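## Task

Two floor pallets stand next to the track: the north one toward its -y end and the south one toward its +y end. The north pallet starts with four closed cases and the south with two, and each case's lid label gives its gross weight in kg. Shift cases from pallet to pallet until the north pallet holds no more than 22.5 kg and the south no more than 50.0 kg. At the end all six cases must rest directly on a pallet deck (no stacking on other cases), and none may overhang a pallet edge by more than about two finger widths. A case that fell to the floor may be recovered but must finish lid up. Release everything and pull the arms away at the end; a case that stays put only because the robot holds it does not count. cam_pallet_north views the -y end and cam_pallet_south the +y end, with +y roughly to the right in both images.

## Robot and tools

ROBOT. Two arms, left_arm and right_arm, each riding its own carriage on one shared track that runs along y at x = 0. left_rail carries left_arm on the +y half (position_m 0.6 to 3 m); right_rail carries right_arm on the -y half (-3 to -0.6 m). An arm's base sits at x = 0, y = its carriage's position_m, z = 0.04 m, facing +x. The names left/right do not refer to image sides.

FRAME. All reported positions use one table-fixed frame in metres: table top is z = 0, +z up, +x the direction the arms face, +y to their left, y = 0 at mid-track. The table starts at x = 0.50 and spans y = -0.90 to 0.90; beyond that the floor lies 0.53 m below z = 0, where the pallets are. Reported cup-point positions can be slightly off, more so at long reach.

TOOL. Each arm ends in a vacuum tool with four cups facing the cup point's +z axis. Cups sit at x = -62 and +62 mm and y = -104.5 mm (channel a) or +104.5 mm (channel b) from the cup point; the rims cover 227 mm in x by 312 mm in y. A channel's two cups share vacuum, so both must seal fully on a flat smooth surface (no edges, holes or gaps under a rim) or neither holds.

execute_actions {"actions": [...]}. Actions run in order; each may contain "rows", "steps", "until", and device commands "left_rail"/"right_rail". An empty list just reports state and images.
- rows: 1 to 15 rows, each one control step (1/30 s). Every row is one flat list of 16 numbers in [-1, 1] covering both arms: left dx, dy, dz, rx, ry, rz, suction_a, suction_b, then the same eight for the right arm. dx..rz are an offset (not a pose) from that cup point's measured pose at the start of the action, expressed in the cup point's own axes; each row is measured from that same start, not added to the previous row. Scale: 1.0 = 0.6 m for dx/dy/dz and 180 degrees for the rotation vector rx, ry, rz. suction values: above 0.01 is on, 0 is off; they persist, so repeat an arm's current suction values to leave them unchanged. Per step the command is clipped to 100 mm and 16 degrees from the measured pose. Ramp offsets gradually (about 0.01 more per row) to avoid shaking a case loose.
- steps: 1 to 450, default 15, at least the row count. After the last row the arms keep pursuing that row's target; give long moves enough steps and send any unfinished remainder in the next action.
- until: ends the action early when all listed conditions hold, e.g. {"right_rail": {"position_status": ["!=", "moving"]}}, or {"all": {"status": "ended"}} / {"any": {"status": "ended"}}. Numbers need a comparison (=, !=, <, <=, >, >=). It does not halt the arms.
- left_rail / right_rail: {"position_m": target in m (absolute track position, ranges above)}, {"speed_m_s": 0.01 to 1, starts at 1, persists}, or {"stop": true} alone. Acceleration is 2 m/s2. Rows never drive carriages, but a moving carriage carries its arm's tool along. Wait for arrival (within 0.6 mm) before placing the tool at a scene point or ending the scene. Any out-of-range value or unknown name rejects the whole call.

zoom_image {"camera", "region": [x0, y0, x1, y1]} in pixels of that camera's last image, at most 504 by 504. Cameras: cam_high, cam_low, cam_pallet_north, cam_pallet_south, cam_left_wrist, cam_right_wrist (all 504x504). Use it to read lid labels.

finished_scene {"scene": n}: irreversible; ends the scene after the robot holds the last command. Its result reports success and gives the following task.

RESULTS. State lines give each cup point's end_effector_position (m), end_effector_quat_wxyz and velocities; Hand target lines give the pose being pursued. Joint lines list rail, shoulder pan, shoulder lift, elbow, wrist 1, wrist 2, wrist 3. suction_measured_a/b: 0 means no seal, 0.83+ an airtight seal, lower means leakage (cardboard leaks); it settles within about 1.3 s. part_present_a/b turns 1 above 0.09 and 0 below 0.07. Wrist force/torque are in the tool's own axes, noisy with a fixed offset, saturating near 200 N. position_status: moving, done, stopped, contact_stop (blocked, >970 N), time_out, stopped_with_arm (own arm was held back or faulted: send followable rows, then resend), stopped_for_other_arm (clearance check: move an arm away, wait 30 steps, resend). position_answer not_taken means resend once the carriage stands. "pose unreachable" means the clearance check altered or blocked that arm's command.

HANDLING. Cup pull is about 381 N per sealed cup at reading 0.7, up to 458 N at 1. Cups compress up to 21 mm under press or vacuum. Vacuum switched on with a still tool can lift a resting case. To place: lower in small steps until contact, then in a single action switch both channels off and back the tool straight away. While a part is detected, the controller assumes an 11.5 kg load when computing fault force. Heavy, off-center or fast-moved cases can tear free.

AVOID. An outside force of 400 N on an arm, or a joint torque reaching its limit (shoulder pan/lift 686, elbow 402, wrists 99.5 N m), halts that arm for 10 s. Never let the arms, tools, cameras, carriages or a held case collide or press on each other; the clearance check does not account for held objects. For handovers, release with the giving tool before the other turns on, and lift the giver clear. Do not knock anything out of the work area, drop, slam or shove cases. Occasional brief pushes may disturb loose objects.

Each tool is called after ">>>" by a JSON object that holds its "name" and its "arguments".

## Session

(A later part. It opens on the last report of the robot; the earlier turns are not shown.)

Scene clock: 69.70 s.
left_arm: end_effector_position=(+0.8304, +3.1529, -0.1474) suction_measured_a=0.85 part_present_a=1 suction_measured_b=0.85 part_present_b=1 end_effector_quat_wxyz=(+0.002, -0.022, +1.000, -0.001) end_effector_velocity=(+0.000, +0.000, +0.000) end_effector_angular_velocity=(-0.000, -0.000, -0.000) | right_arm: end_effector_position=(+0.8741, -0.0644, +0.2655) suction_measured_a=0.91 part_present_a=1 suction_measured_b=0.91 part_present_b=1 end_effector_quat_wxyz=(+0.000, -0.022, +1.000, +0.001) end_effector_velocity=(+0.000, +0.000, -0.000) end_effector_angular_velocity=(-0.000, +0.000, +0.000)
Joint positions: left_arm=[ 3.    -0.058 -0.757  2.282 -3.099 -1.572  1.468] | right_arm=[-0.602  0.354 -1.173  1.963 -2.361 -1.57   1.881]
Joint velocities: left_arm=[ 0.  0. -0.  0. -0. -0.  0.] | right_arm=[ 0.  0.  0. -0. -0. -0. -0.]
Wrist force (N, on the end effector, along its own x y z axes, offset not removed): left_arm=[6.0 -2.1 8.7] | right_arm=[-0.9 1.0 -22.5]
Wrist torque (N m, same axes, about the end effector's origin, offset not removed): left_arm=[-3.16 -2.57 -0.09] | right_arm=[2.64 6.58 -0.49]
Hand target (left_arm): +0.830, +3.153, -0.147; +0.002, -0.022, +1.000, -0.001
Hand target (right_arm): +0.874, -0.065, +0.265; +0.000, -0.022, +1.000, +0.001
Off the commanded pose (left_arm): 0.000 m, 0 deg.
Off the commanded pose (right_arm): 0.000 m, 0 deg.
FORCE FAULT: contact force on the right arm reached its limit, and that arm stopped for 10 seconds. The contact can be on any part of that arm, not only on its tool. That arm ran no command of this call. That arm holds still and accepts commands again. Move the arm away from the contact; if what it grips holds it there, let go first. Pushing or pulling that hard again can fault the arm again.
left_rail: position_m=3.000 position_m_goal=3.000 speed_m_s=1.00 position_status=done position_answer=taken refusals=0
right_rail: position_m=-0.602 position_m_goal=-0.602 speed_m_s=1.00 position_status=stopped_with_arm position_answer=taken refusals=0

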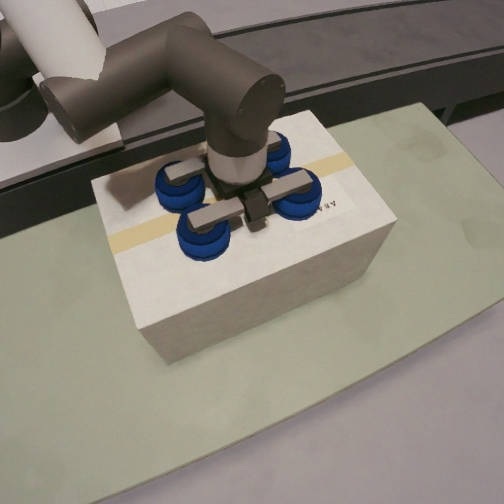

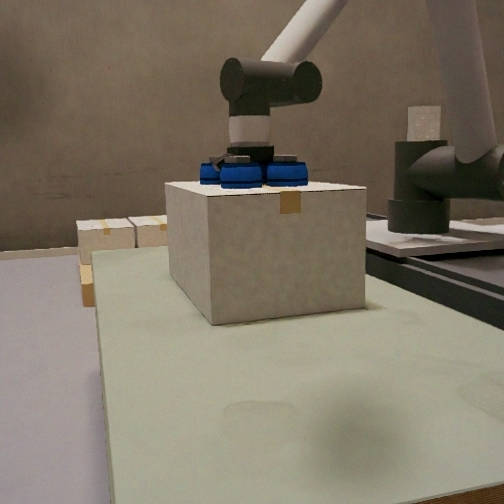

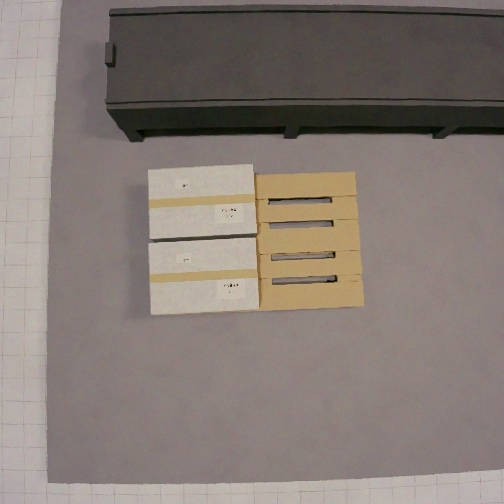

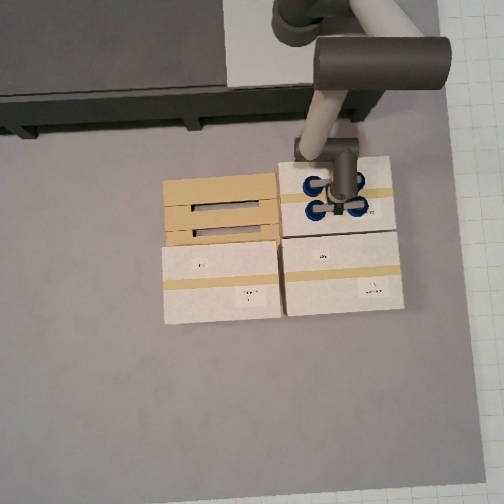

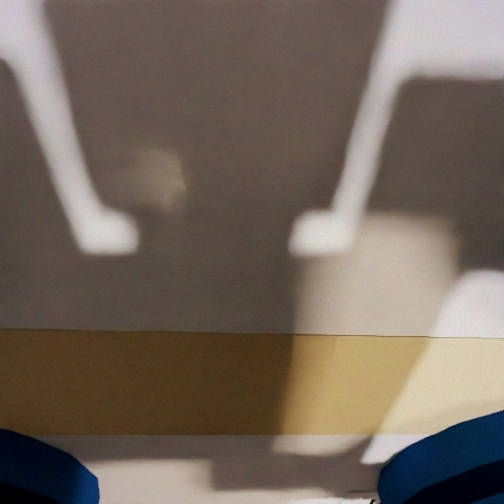

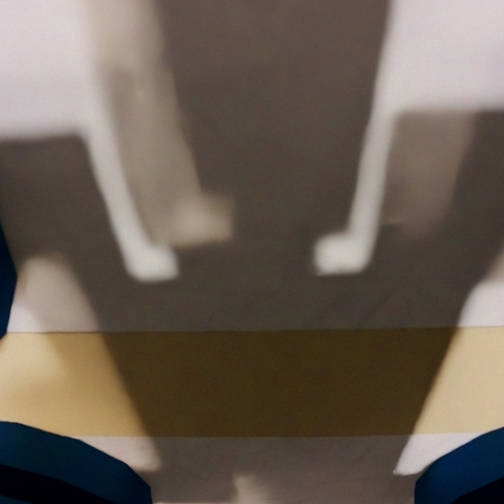

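>>> {"name": "execute_actions", "arguments": {"actions": [{"rows":[[0,0,0.002,0,0,0,1,1,0,0,-0.01,0,0,0,0,0],[0,0,0.004,0,0,0,1,1,0,0,-0.02,0,0,0,0,0],[0,0,0.004,0,0,0,1,1,0,0,-0.03,0,0,0,0,0],[0,0,0.004,0,0,0,1,1,0,0,-0.04,0,0,0,0,0],[0,0,0.004,0,0,0,1,1,0,0,-0.05,0,0,0,0,0],[0,0,0.004,0,0,0,1,1,0,0,-0.06,0,0,0,0,0],[0,0,0.004,0,0,0,1,1,0,0,-0.08,0,0,0,0,0],[0,0,0.004,0,0,0,1,1,0,0,-0.1,0,0,0,0,0],[0,0,0.004,0,0,0,1,1,0,0,-0.17,0,0,0,0,0]],"steps":18}]}}

>>> {"name": "execute_actions", "arguments": {"actions": [{"right_rail":{"position_m":-2.0},"rows":[[0,0,0.002,0,0,0,1,1,0,0,0,0,0,0,0,0],[0,0,0.004,0,0,0,1,1,0,0,0,0,0,0,0,0]],"steps":8}]}}

Scene clock: 71.87 s.
left_arm: end_effector_position=(+0.8304, +3.1529, -0.1498) suction_measured_a=0.85 part_present_a=1 suction_measured_b=0.85 part_present_b=1 end_effector_quat_wxyz=(+0.002, -0.022, +1.000, -0.001) end_effector_velocity=(-0.000, +0.000, -0.000) end_effector_angular_velocity=(+0.000, +0.000, -0.000) | right_arm: end_effector_position=(+0.8739, -0.0643, +0.3653) suction_measured_a=0.00 part_present_a=0 suction_measured_b=0.00 part_present_b=0 end_effector_quat_wxyz=(+0.001, -0.022, +1.000, +0.001) end_effector_velocity=(-0.000, -0.000, +0.026) end_effector_angular_velocity=(-0.003, +0.009, +0.000)
Joint positions: left_arm=[ 3.    -0.058 -0.753  2.281 -3.102 -1.572  1.468] | right_arm=[-0.602  0.354 -1.255  1.908 -2.225 -1.57   1.881]
Joint velocities: left_arm=[ 0. -0.  0. -0. -0. -0.  0.] | right_arm=[ 0.    -0.    -0.018 -0.021  0.049  0.    -0.   ]
Wrist force (N, on the end effector, along its own x y z axes, offset not removed): left_arm=[6.2 -0.1 11.2] | right_arm=[-1.9 4.0 0.9]
Wrist torque (N m, same axes, about the end effector's origin, offset not removed): left_arm=[-3.03 -2.63 -0.13] | right_arm=[0.42 -0.23 -0.46]
Hand target (left_arm): +0.830, +3.153, -0.150; +0.002, -0.022, +1.000, -0.001
Hand target (right_arm): +0.874, -0.064, +0.367; +0.000, -0.022, +1.000, +0.001
Off the commanded pose (left_arm): 0.000 m, 0 deg.
Off the commanded pose (right_arm): 0.002 m, 0 deg.
left_rail: position_m=3.000 position_m_goal=3.000 speed_m_s=1.00 position_status=done position_answer=taken refusals=0
right_rail: position_m=-0.602 position_m_goal=-0.602 speed_m_s=1.00 position_status=stopped_with_arm position_answer=taken refusals=0

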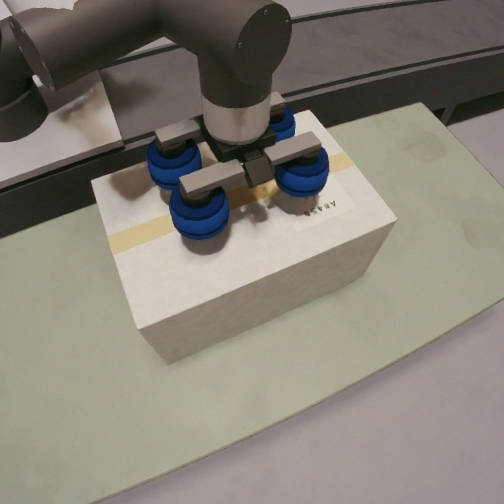

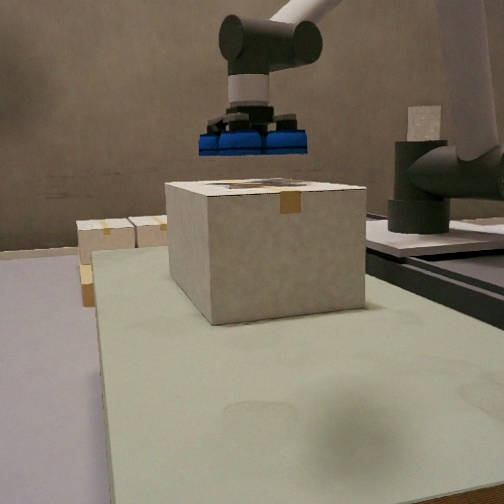

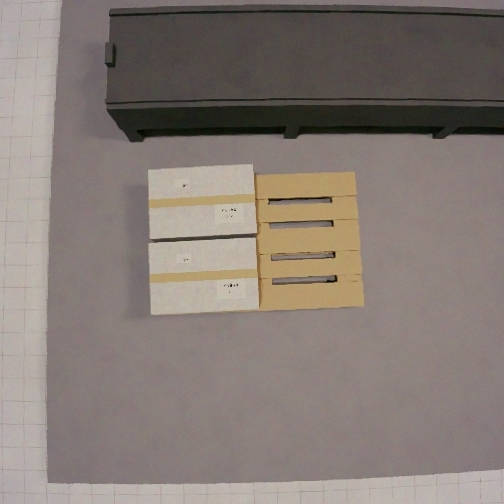

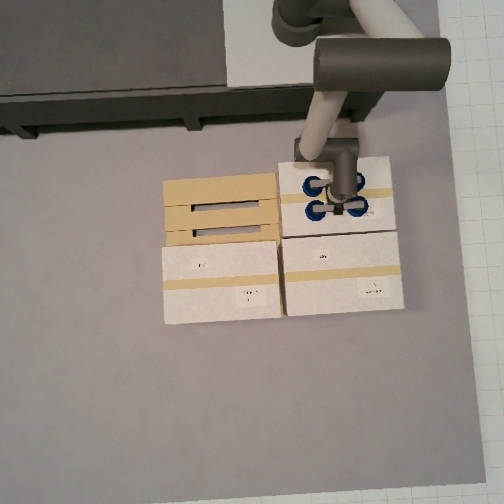

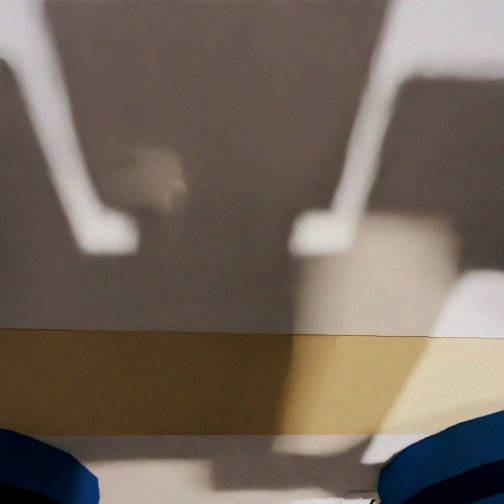

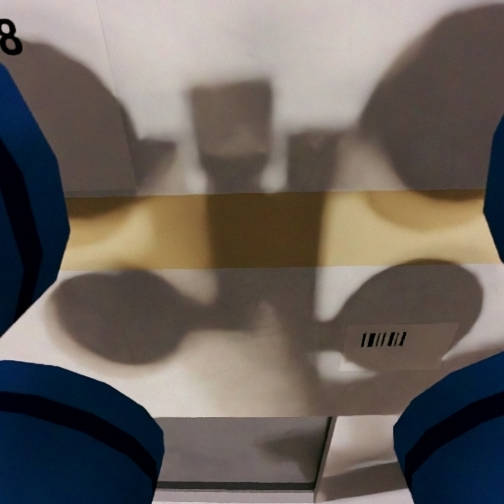

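Scene clock: 72.13 s.
left_arm: end_effector_position=(+0.8304, +3.1529, -0.1519) suction_measured_a=0.85 part_present_a=1 suction_measured_b=0.85 part_present_b=1 end_effector_quat_wxyz=(+0.002, -0.022, +1.000, -0.001) end_effector_velocity=(+0.001, -0.000, -0.002) end_effector_angular_velocity=(-0.001, -0.003, -0.000) | right_arm: end_effector_position=(+0.8739, -0.1132, +0.3654) suction_measured_a=0.00 part_present_a=0 suction_measured_b=0.00 part_present_b=0 end_effector_quat_wxyz=(+0.001, -0.022, +1.000, +0.001) end_effector_velocity=(-0.000, -0.442, -0.001) end_effector_angular_velocity=(+0.000, -0.001, +0.000)
Joint positions: left_arm=[ 3.    -0.058 -0.75   2.281 -3.105 -1.572  1.468] | right_arm=[-0.651  0.354 -1.256  1.908 -2.225 -1.569  1.881]
Joint velocities: left_arm=[ 0.     0.     0.004 -0.001 -0.006 -0.001  0.   ] | right_arm=[-0.442 -0.     0.001  0.001 -0.003 -0.    -0.   ]
Wrist force (N, on the end effector, along its own x y z axes, offset not removed): left_arm=[12.7 2.8 -10.9] | right_arm=[-5.2 10.3 1.6]
Wrist torque (N m, same axes, about the end effector's origin, offset not removed): left_arm=[1.05 -4.83 0.83] | right_arm=[1.01 0.07 -0.58]
Hand target (left_arm): +0.830, +3.153, -0.152; +0.002, -0.022, +1.000, -0.001
Hand target (right_arm): +0.874, -0.144, +0.365; +0.001, -0.022, +1.000, +0.001
Off the commanded pose (left_arm): 0.000 m, 0 deg.
Off the commanded pose (right_arm): 0.000 m, 0 deg.
left_rail: position_m=3.000 position_m_goal=3.000 speed_m_s=1.00 position_status=done position_answer=taken refusals=0
right_rail: position_m=-0.651 position_m_goal=-2.000 speed_m_s=1.00 position_status=moving position_answer=taken refusals=0

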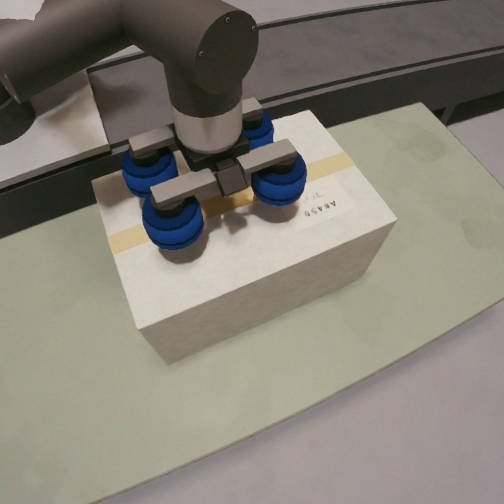

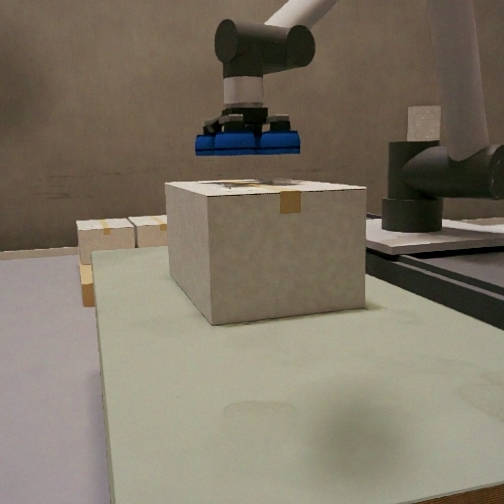

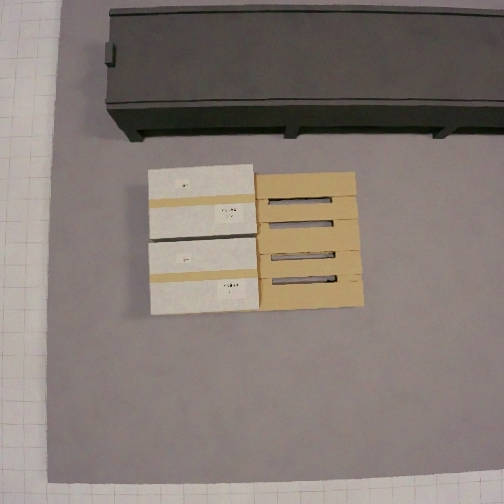

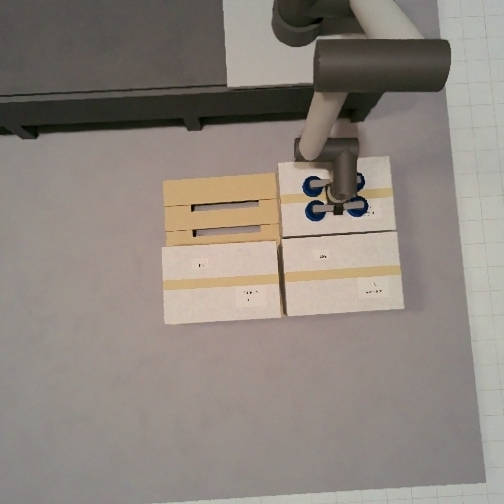

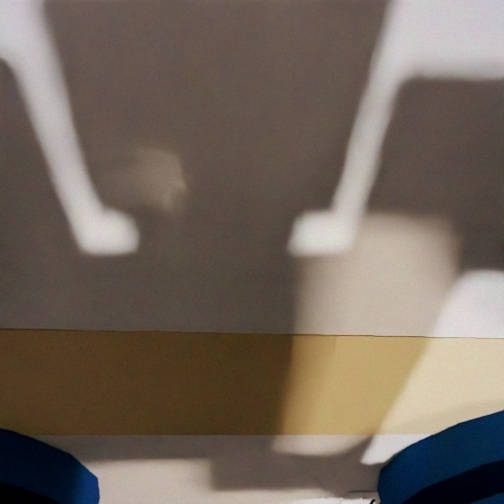

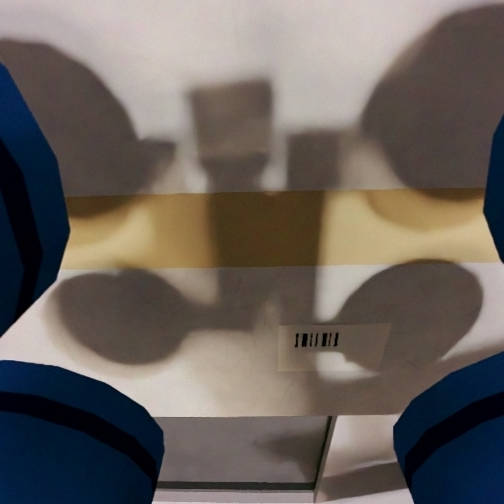

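>>> {"name": "execute_actions", "arguments": {"actions": [{"right_rail":{"position_m":-3.0},"rows":[[0,0,-0.01,0,0,0,0,0,0,0,0,0,0,0,0,0],[0,0,-0.02,0,0,0,0,0,0,0,0,0,0,0,0,0],[0,0,-0.03,0,0,0,0,0,0,0,0,0,0,0,0,0],[0,0,-0.04,0,0,0,0,0,0,0,0,0,0,0,0,0],[0,0,-0.05,0,0,0,0,0,0,0,0,0,0,0,0,0],[0,0,-0.06,0,0,0,0,0,0,0,0,0,0,0,0,0],[0,0,-0.08,0,0,0,0,0,0,0,0,0,0,0,0,0],[0,0,-0.1,0,0,0,0,0,0,0,0,0,0,0,0,0],[0,0,-0.17,0,0,0,0,0,0,0,0,0,0,0,0,0]],"steps":15},{"left_rail":{"position_m":0.6},"rows":[[0,0,-0.1,0,0,0,0,0,0,-0.05,0,0,0,0,0,0],[0,0,-0.2,0,0,0,0,0,0,-0.1,0,0,0,0,0,0],[-0.015,-0.693,-0.67,0,0,0,0,0,0,-0.55,0,0,0,0,0,0]],"steps":45},{"rows":[[0,-0.1,0,0,0,0,0,0,0,0,0.05,0,0,0,0,0],[-0.015,-0.693,0,0,0,0,0,0,-0.1,0,0.25,0,0,0,0,0]],"steps":90,"until":{"all":{"status":"ended"}}},{"steps":6}]}}

Scene clock: 77.73 s.
left_arm: end_effector_position=(+0.8820, -0.0772, +0.3429) suction_measured_a=0.00 part_present_a=0 suction_measured_b=0.00 part_present_b=0 end_effector_quat_wxyz=(+0.001, -0.022, +1.000, -0.002) end_effector_velocity=(-0.000, +0.000, +0.000) end_effector_angular_velocity=(-0.000, -0.000, +0.000) | right_arm: end_effector_position=(+0.9486, -2.7886, +0.2154) suction_measured_a=0.00 part_present_a=0 suction_measured_b=0.00 part_present_b=0 end_effector_quat_wxyz=(+0.001, -0.022, +1.000, +0.001) end_effector_velocity=(+0.000, +0.000, -0.000) end_effector_angular_velocity=(-0.000, +0.000, +0.000)
Joint positions: left_arm=[ 0.6   -0.836 -1.155  1.794 -2.214 -1.571  0.689] | right_arm=[-3.     0.01  -1.173  2.066 -2.465 -1.568  1.537]
Joint velocities: left_arm=[ 0.  0. -0.  0. -0.  0. -0.] | right_arm=[ 0.  0.  0. -0. -0. -0.  0.]
Wrist force (N, on the end effector, along its own x y z axes, offset not removed): left_arm=[4.5 -4.8 -3.1] | right_arm=[-8.4 -6.1 -4.8]
Wrist torque (N m, same axes, about the end effector's origin, offset not removed): left_arm=[-0.66 -0.64 -0.12] | right_arm=[-1.04 0.45 -0.49]
Hand target (left_arm): +0.882, -0.077, +0.343; +0.001, -0.023, +1.000, -0.002
Hand target (right_arm): +0.949, -2.789, +0.215; +0.001, -0.022, +1.000, +0.001
Off the commanded pose (left_arm): 0.001 m, 0 deg.
Off the commanded pose (right_arm): 0.000 m, 0 deg.
left_rail: position_m=0.600 position_m_goal=0.600 speed_m_s=1.00 position_status=done position_answer=taken refusals=0
right_rail: position_m=-3.000 position_m_goal=-3.000 speed_m_s=1.00 position_status=done position_answer=taken refusals=0

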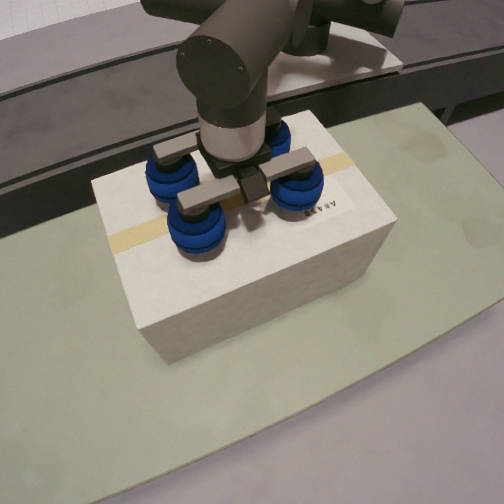

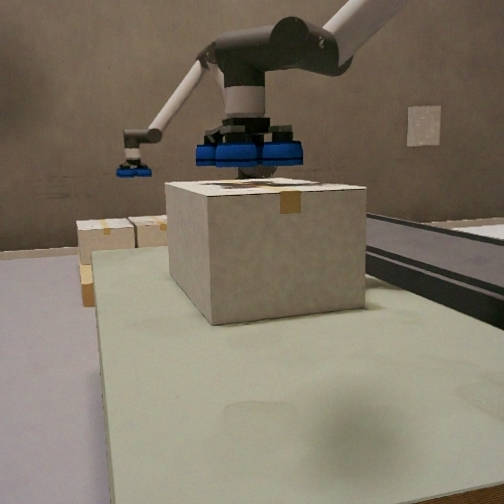

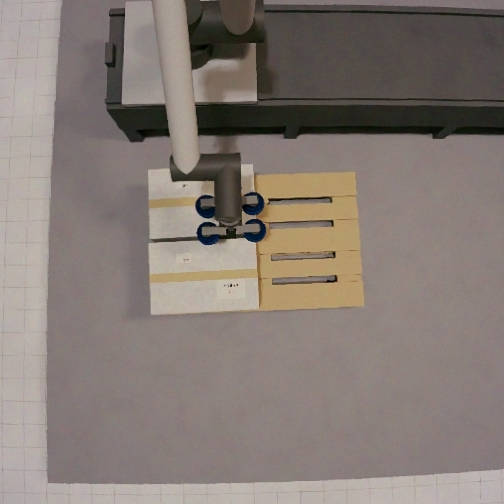

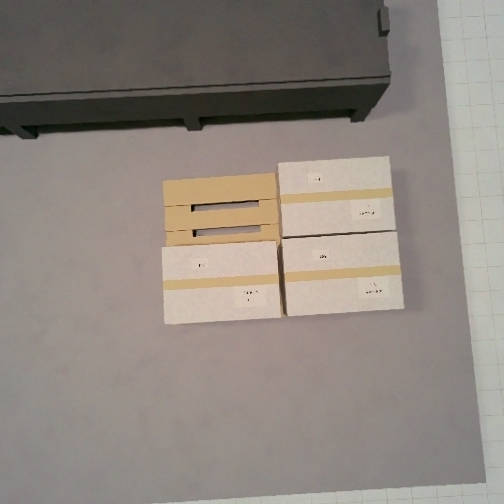

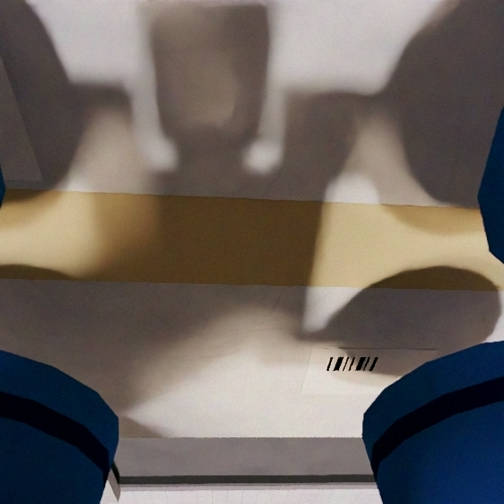

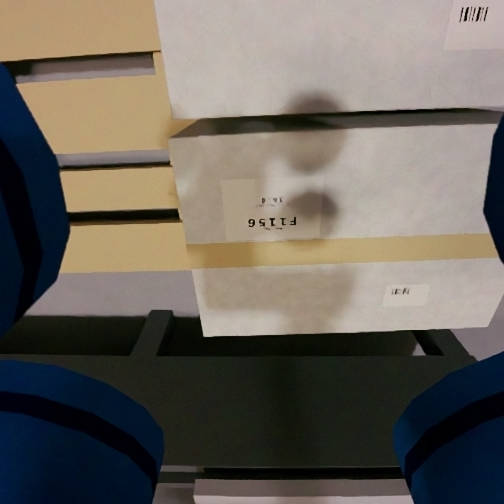

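>>> {"name": "execute_actions", "arguments": {"actions": [{"rows":[[0,0,0.01,0,0,0,0,0,0,0,0,0,0,0,0,0],[0,0,0.03,0,0,0,0,0,0,0,0,0,0,0,0,0],[0,0,0.05,0,0,0,0,0,0,0,0,0,0,0,0,0],[0,0,0.07,0,0,0,1,1,0,0,0,0,0,0,0,0],[0,0,0.085,0,0,0,1,1,0,0,0,0,0,0,0,0],[0,0,0.094,0,0,0,1,1,0,0,0,0,0,0,0,0]],"steps":25}]}}

>>> {"name": "zoom_image", "arguments": {"camera": "cam_right_wrist", "region": [220, 175, 330, 245]}}

Scene clock: 80.13 s.
left_arm: end_effector_position=(+0.8821, -0.0771, +0.2863) suction_measured_a=0.81 part_present_a=1 suction_measured_b=0.81 part_present_b=1 end_effector_quat_wxyz=(+0.001, -0.023, +1.000, -0.002) end_effector_velocity=(+0.001, -0.001, +0.001) end_effector_angular_velocity=(-0.003, -0.002, +0.000) | right_arm: end_effector_position=(+0.9486, -2.7886, +0.2154) suction_measured_a=0.00 part_present_a=0 suction_measured_b=0.00 part_present_b=0 end_effector_quat_wxyz=(+0.001, -0.022, +1.000, +0.001) end_effector_velocity=(-0.000, +0.000, +0.000) end_effector_angular_velocity=(+0.000, -0.000, +0.000)
Joint positions: left_arm=[ 0.6   -0.836 -1.113  1.824 -2.286 -1.571  0.689] | right_arm=[-3.     0.01  -1.173  2.066 -2.465 -1.568  1.537]
Joint velocities: left_arm=[ 0.     0.     0.    -0.001 -0.002  0.    -0.   ] | right_arm=[ 0.  0. -0.  0. -0.  0.  0.]
Wrist force (N, on the end effector, along its own x y z axes, offset not removed): left_arm=[7.0 -5.5 56.2] | right_arm=[0.8 1.4 -5.4]
Wrist torque (N m, same axes, about the end effector's origin, offset not removed): left_arm=[-3.40 -0.32 -0.06] | right_arm=[-0.10 -0.88 -0.57]
Hand target (left_arm): +0.882, -0.077, +0.287; +0.001, -0.022, +1.000, -0.002
Hand target (right_arm): +0.949, -2.789, +0.215; +0.001, -0.022, +1.000, +0.001
Off the commanded pose (left_arm): 0.000 m, 0 deg.
Off the commanded pose (right_arm): 0.000 m, 0 deg.
left_rail: position_m=0.600 position_m_goal=0.600 speed_m_s=1.00 position_status=done position_answer=taken refusals=0
right_rail: position_m=-3.000 position_m_goal=-3.000 speed_m_s=1.00 position_status=done position_answer=taken refusals=0

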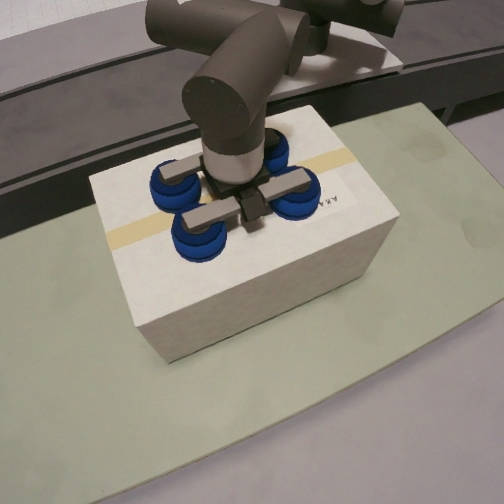

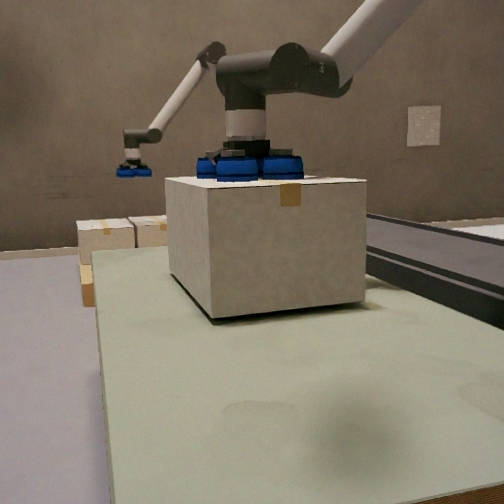

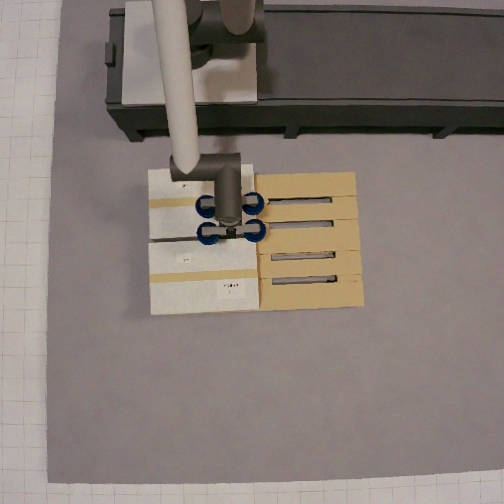

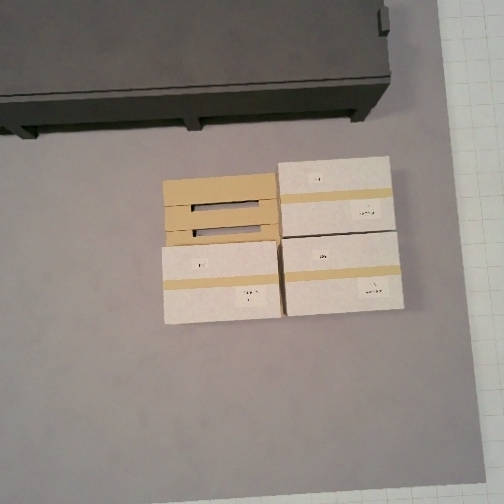

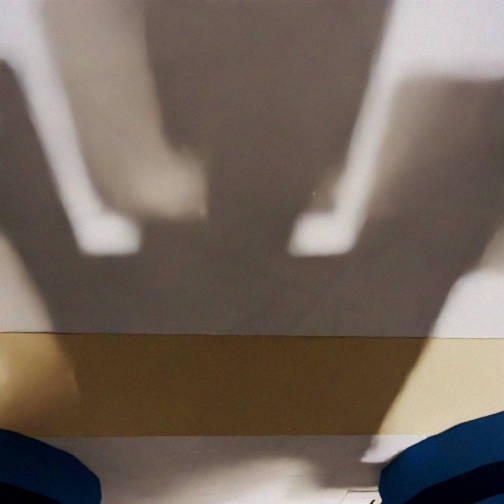

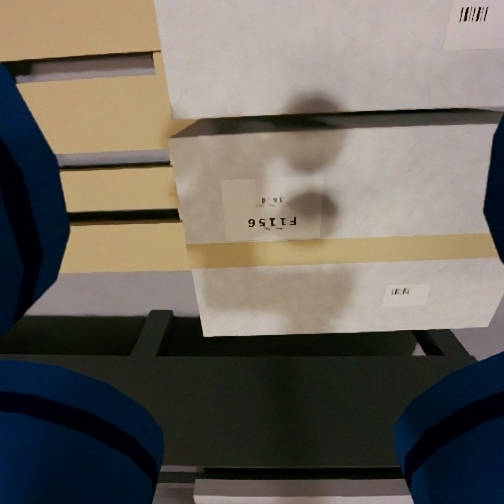

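Region (220, 175, 330, 245) of cam_right_wrist's 504x504 image, scaled by 4.582, with more detail than that image has; it fills the top 321 rows of this view, and the rest is white.

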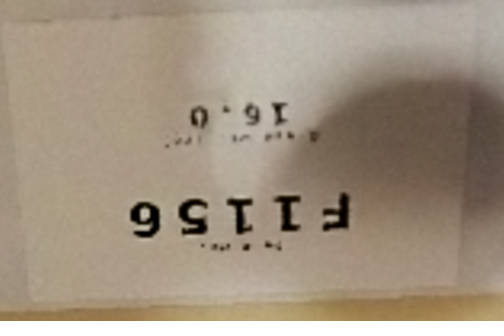

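>>> {"name": "execute_actions", "arguments": {"actions": [{"rows":[[0,0,-0.005,0,0,0,1,1,0,0,0,0,0,0,0,0],[0,0,-0.015,0,0,0,1,1,0,0,0,0,0,0,0,0],[0,0,-0.03,0,0,0,1,1,0,0,0,0,0,0,0,0],[0,0,-0.045,0,0,0,1,1,0,0,0,0,0,0,0,0],[0,0,-0.06,0,0,0,1,1,0,0,0,0,0,0,0,0]],"steps":10},{"left_rail":{"position_m":3.0},"rows":[[0,0.01,0,0,0,0,1,1,0,0,0,0,0,0,0,0],[0,0.02,0,0,0,0,1,1,0,0,0,0,0,0,0,0],[0,0.04,0,0,0,0,1,1,0,0,0,0,0,0,0,0],[0,0.06,0,0,0,0,1,1,0,0,0,0,0,0,0,0],[0,0.09,0,0,0,0,1,1,0,0,0,0,0,0,0,0],[0.01,0.12,0,0,0,0,1,1,0,0,0,0,0,0,0,0],[0.02,0.16,0,0,0,0,1,1,0,0,0,0,0,0,0,0],[0.03,0.2,0,0,0,0,1,1,0,0,0,0,0,0,0,0],[0.055,0.35,0,0,0,0,1,1,0,0,0,0,0,0,0,0]],"steps":120,"until":{"all":{"status":"ended"}}},{"rows":[[0,0,0.01,0,0,0,1,1,0,0,0,0,0,0,0,0],[0,0,0.02,0,0,0,1,1,0,0,0,0,0,0,0,0],[0,0,0.04,0,0,0,1,1,0,0,0,0,0,0,0,0],[0,0,0.06,0,0,0,1,1,0,0,0,0,0,0,0,0],[0,0,0.09,0,0,0,1,1,0,0,0,0,0,0,0,0],[0,0,0.12,0,0,0,1,1,0,0,0,0,0,0,0,0],[0,0,0.16,0,0,0,1,1,0,0,0,0,0,0,0,0],[0,0,0.2,0,0,0,1,1,0,0,0,0,0,0,0,0],[0,0,0.25,0,0,0,1,1,0,0,0,0,0,0,0,0],[0,0,0.62,0,0,0,1,1,0,0,0,0,0,0,0,0]],"steps":40}]}}

>>> {"name": "zoom_image", "arguments": {"camera": "cam_pallet_south", "region": [140, 140, 330, 330]}}

Scene clock: 88.00 s.
left_arm: end_effector_position=(+0.8416, +2.5307, -0.0535) suction_measured_a=0.85 part_present_a=1 suction_measured_b=0.85 part_present_b=1 end_effector_quat_wxyz=(+0.002, -0.023, +1.000, -0.002) end_effector_velocity=(+0.000, +0.000, -0.001) end_effector_angular_velocity=(+0.000, +0.000, +0.000) | right_arm: end_effector_position=(+0.9486, -2.7886, +0.2154) suction_measured_a=0.00 part_present_a=0 suction_measured_b=0.00 part_present_b=0 end_effector_quat_wxyz=(+0.001, -0.022, +1.000, +0.001) end_effector_velocity=(-0.000, -0.000, -0.000) end_effector_angular_velocity=(-0.000, +0.000, +0.000)
Joint positions: left_arm=[ 3.    -0.719 -0.859  2.125 -2.842 -1.571  0.807] | right_arm=[-3.     0.01  -1.173  2.066 -2.465 -1.568  1.537]
Joint velocities: left_arm=[ 0.     0.     0.001 -0.    -0.     0.     0.   ] | right_arm=[ 0. -0.  0.  0. -0. -0. -0.]
Wrist force (N, on the end effector, along its own x y z axes, offset not removed): left_arm=[6.7 -1.9 61.8] | right_arm=[-0.2 2.0 4.6]
Wrist torque (N m, same axes, about the end effector's origin, offset not removed): left_arm=[-4.59 -0.70 -0.10] | right_arm=[0.25 -0.22 -0.41]
Hand target (left_arm): +0.842, +2.531, -0.054; +0.002, -0.023, +1.000, -0.002
Hand target (right_arm): +0.949, -2.789, +0.215; +0.001, -0.022, +1.000, +0.001
Off the commanded pose (left_arm): 0.001 m, 0 deg.
Off the commanded pose (right_arm): 0.000 m, 0 deg.
left_rail: position_m=3.000 position_m_goal=3.000 speed_m_s=1.00 position_status=done position_answer=taken refusals=0
right_rail: position_m=-3.000 position_m_goal=-3.000 speed_m_s=1.00 position_status=done position_answer=taken refusals=0

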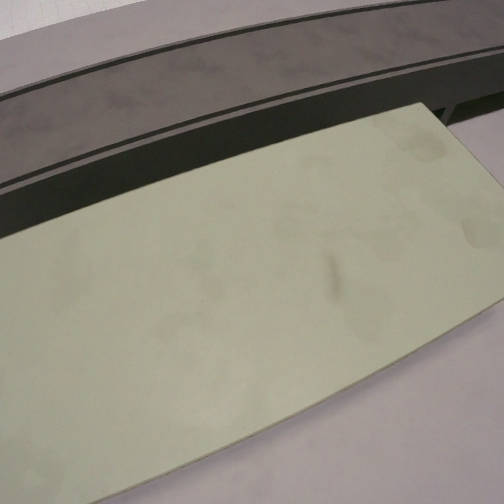

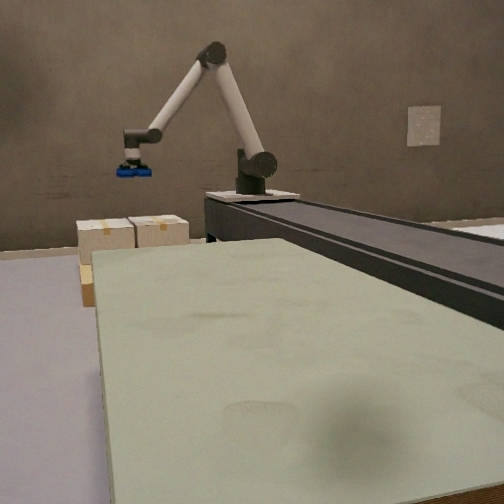

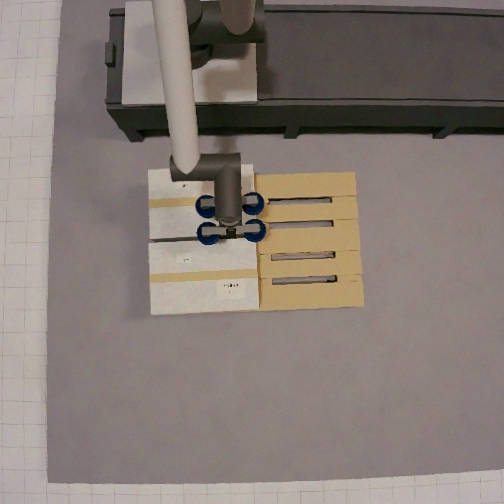

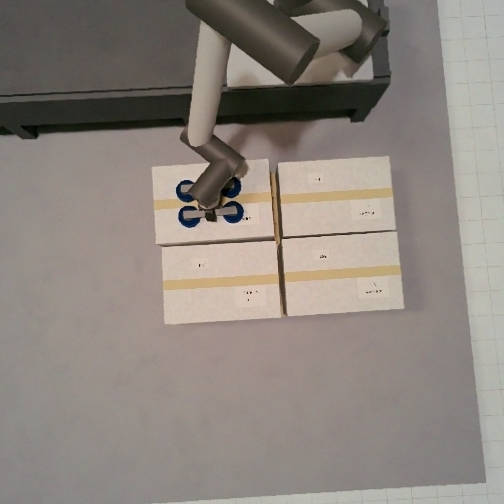

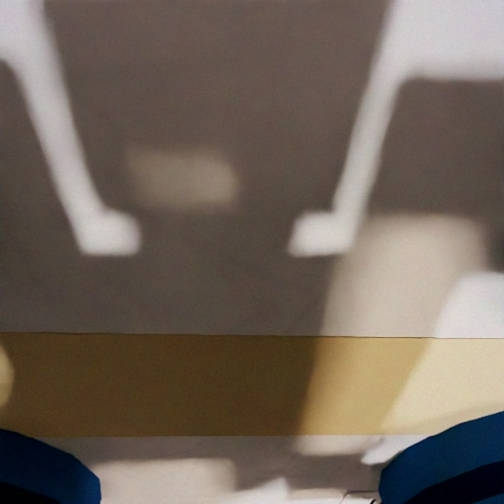

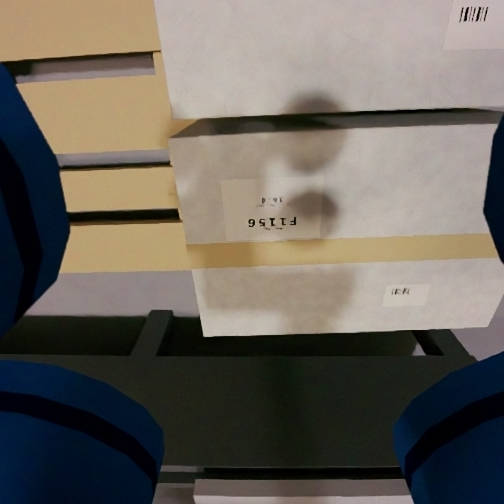

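Region (140, 140, 330, 330) of cam_pallet_south's 504x504 image, scaled by 2.653, with more detail than that image has.

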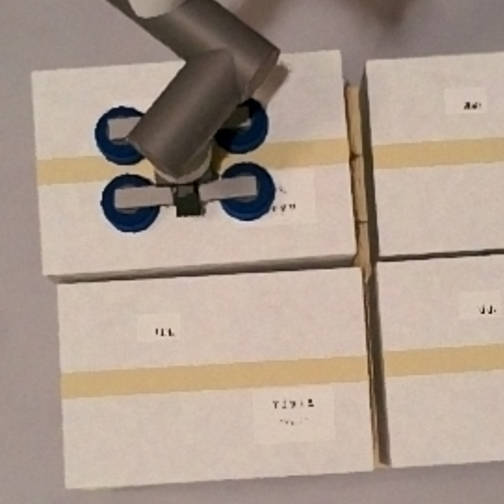

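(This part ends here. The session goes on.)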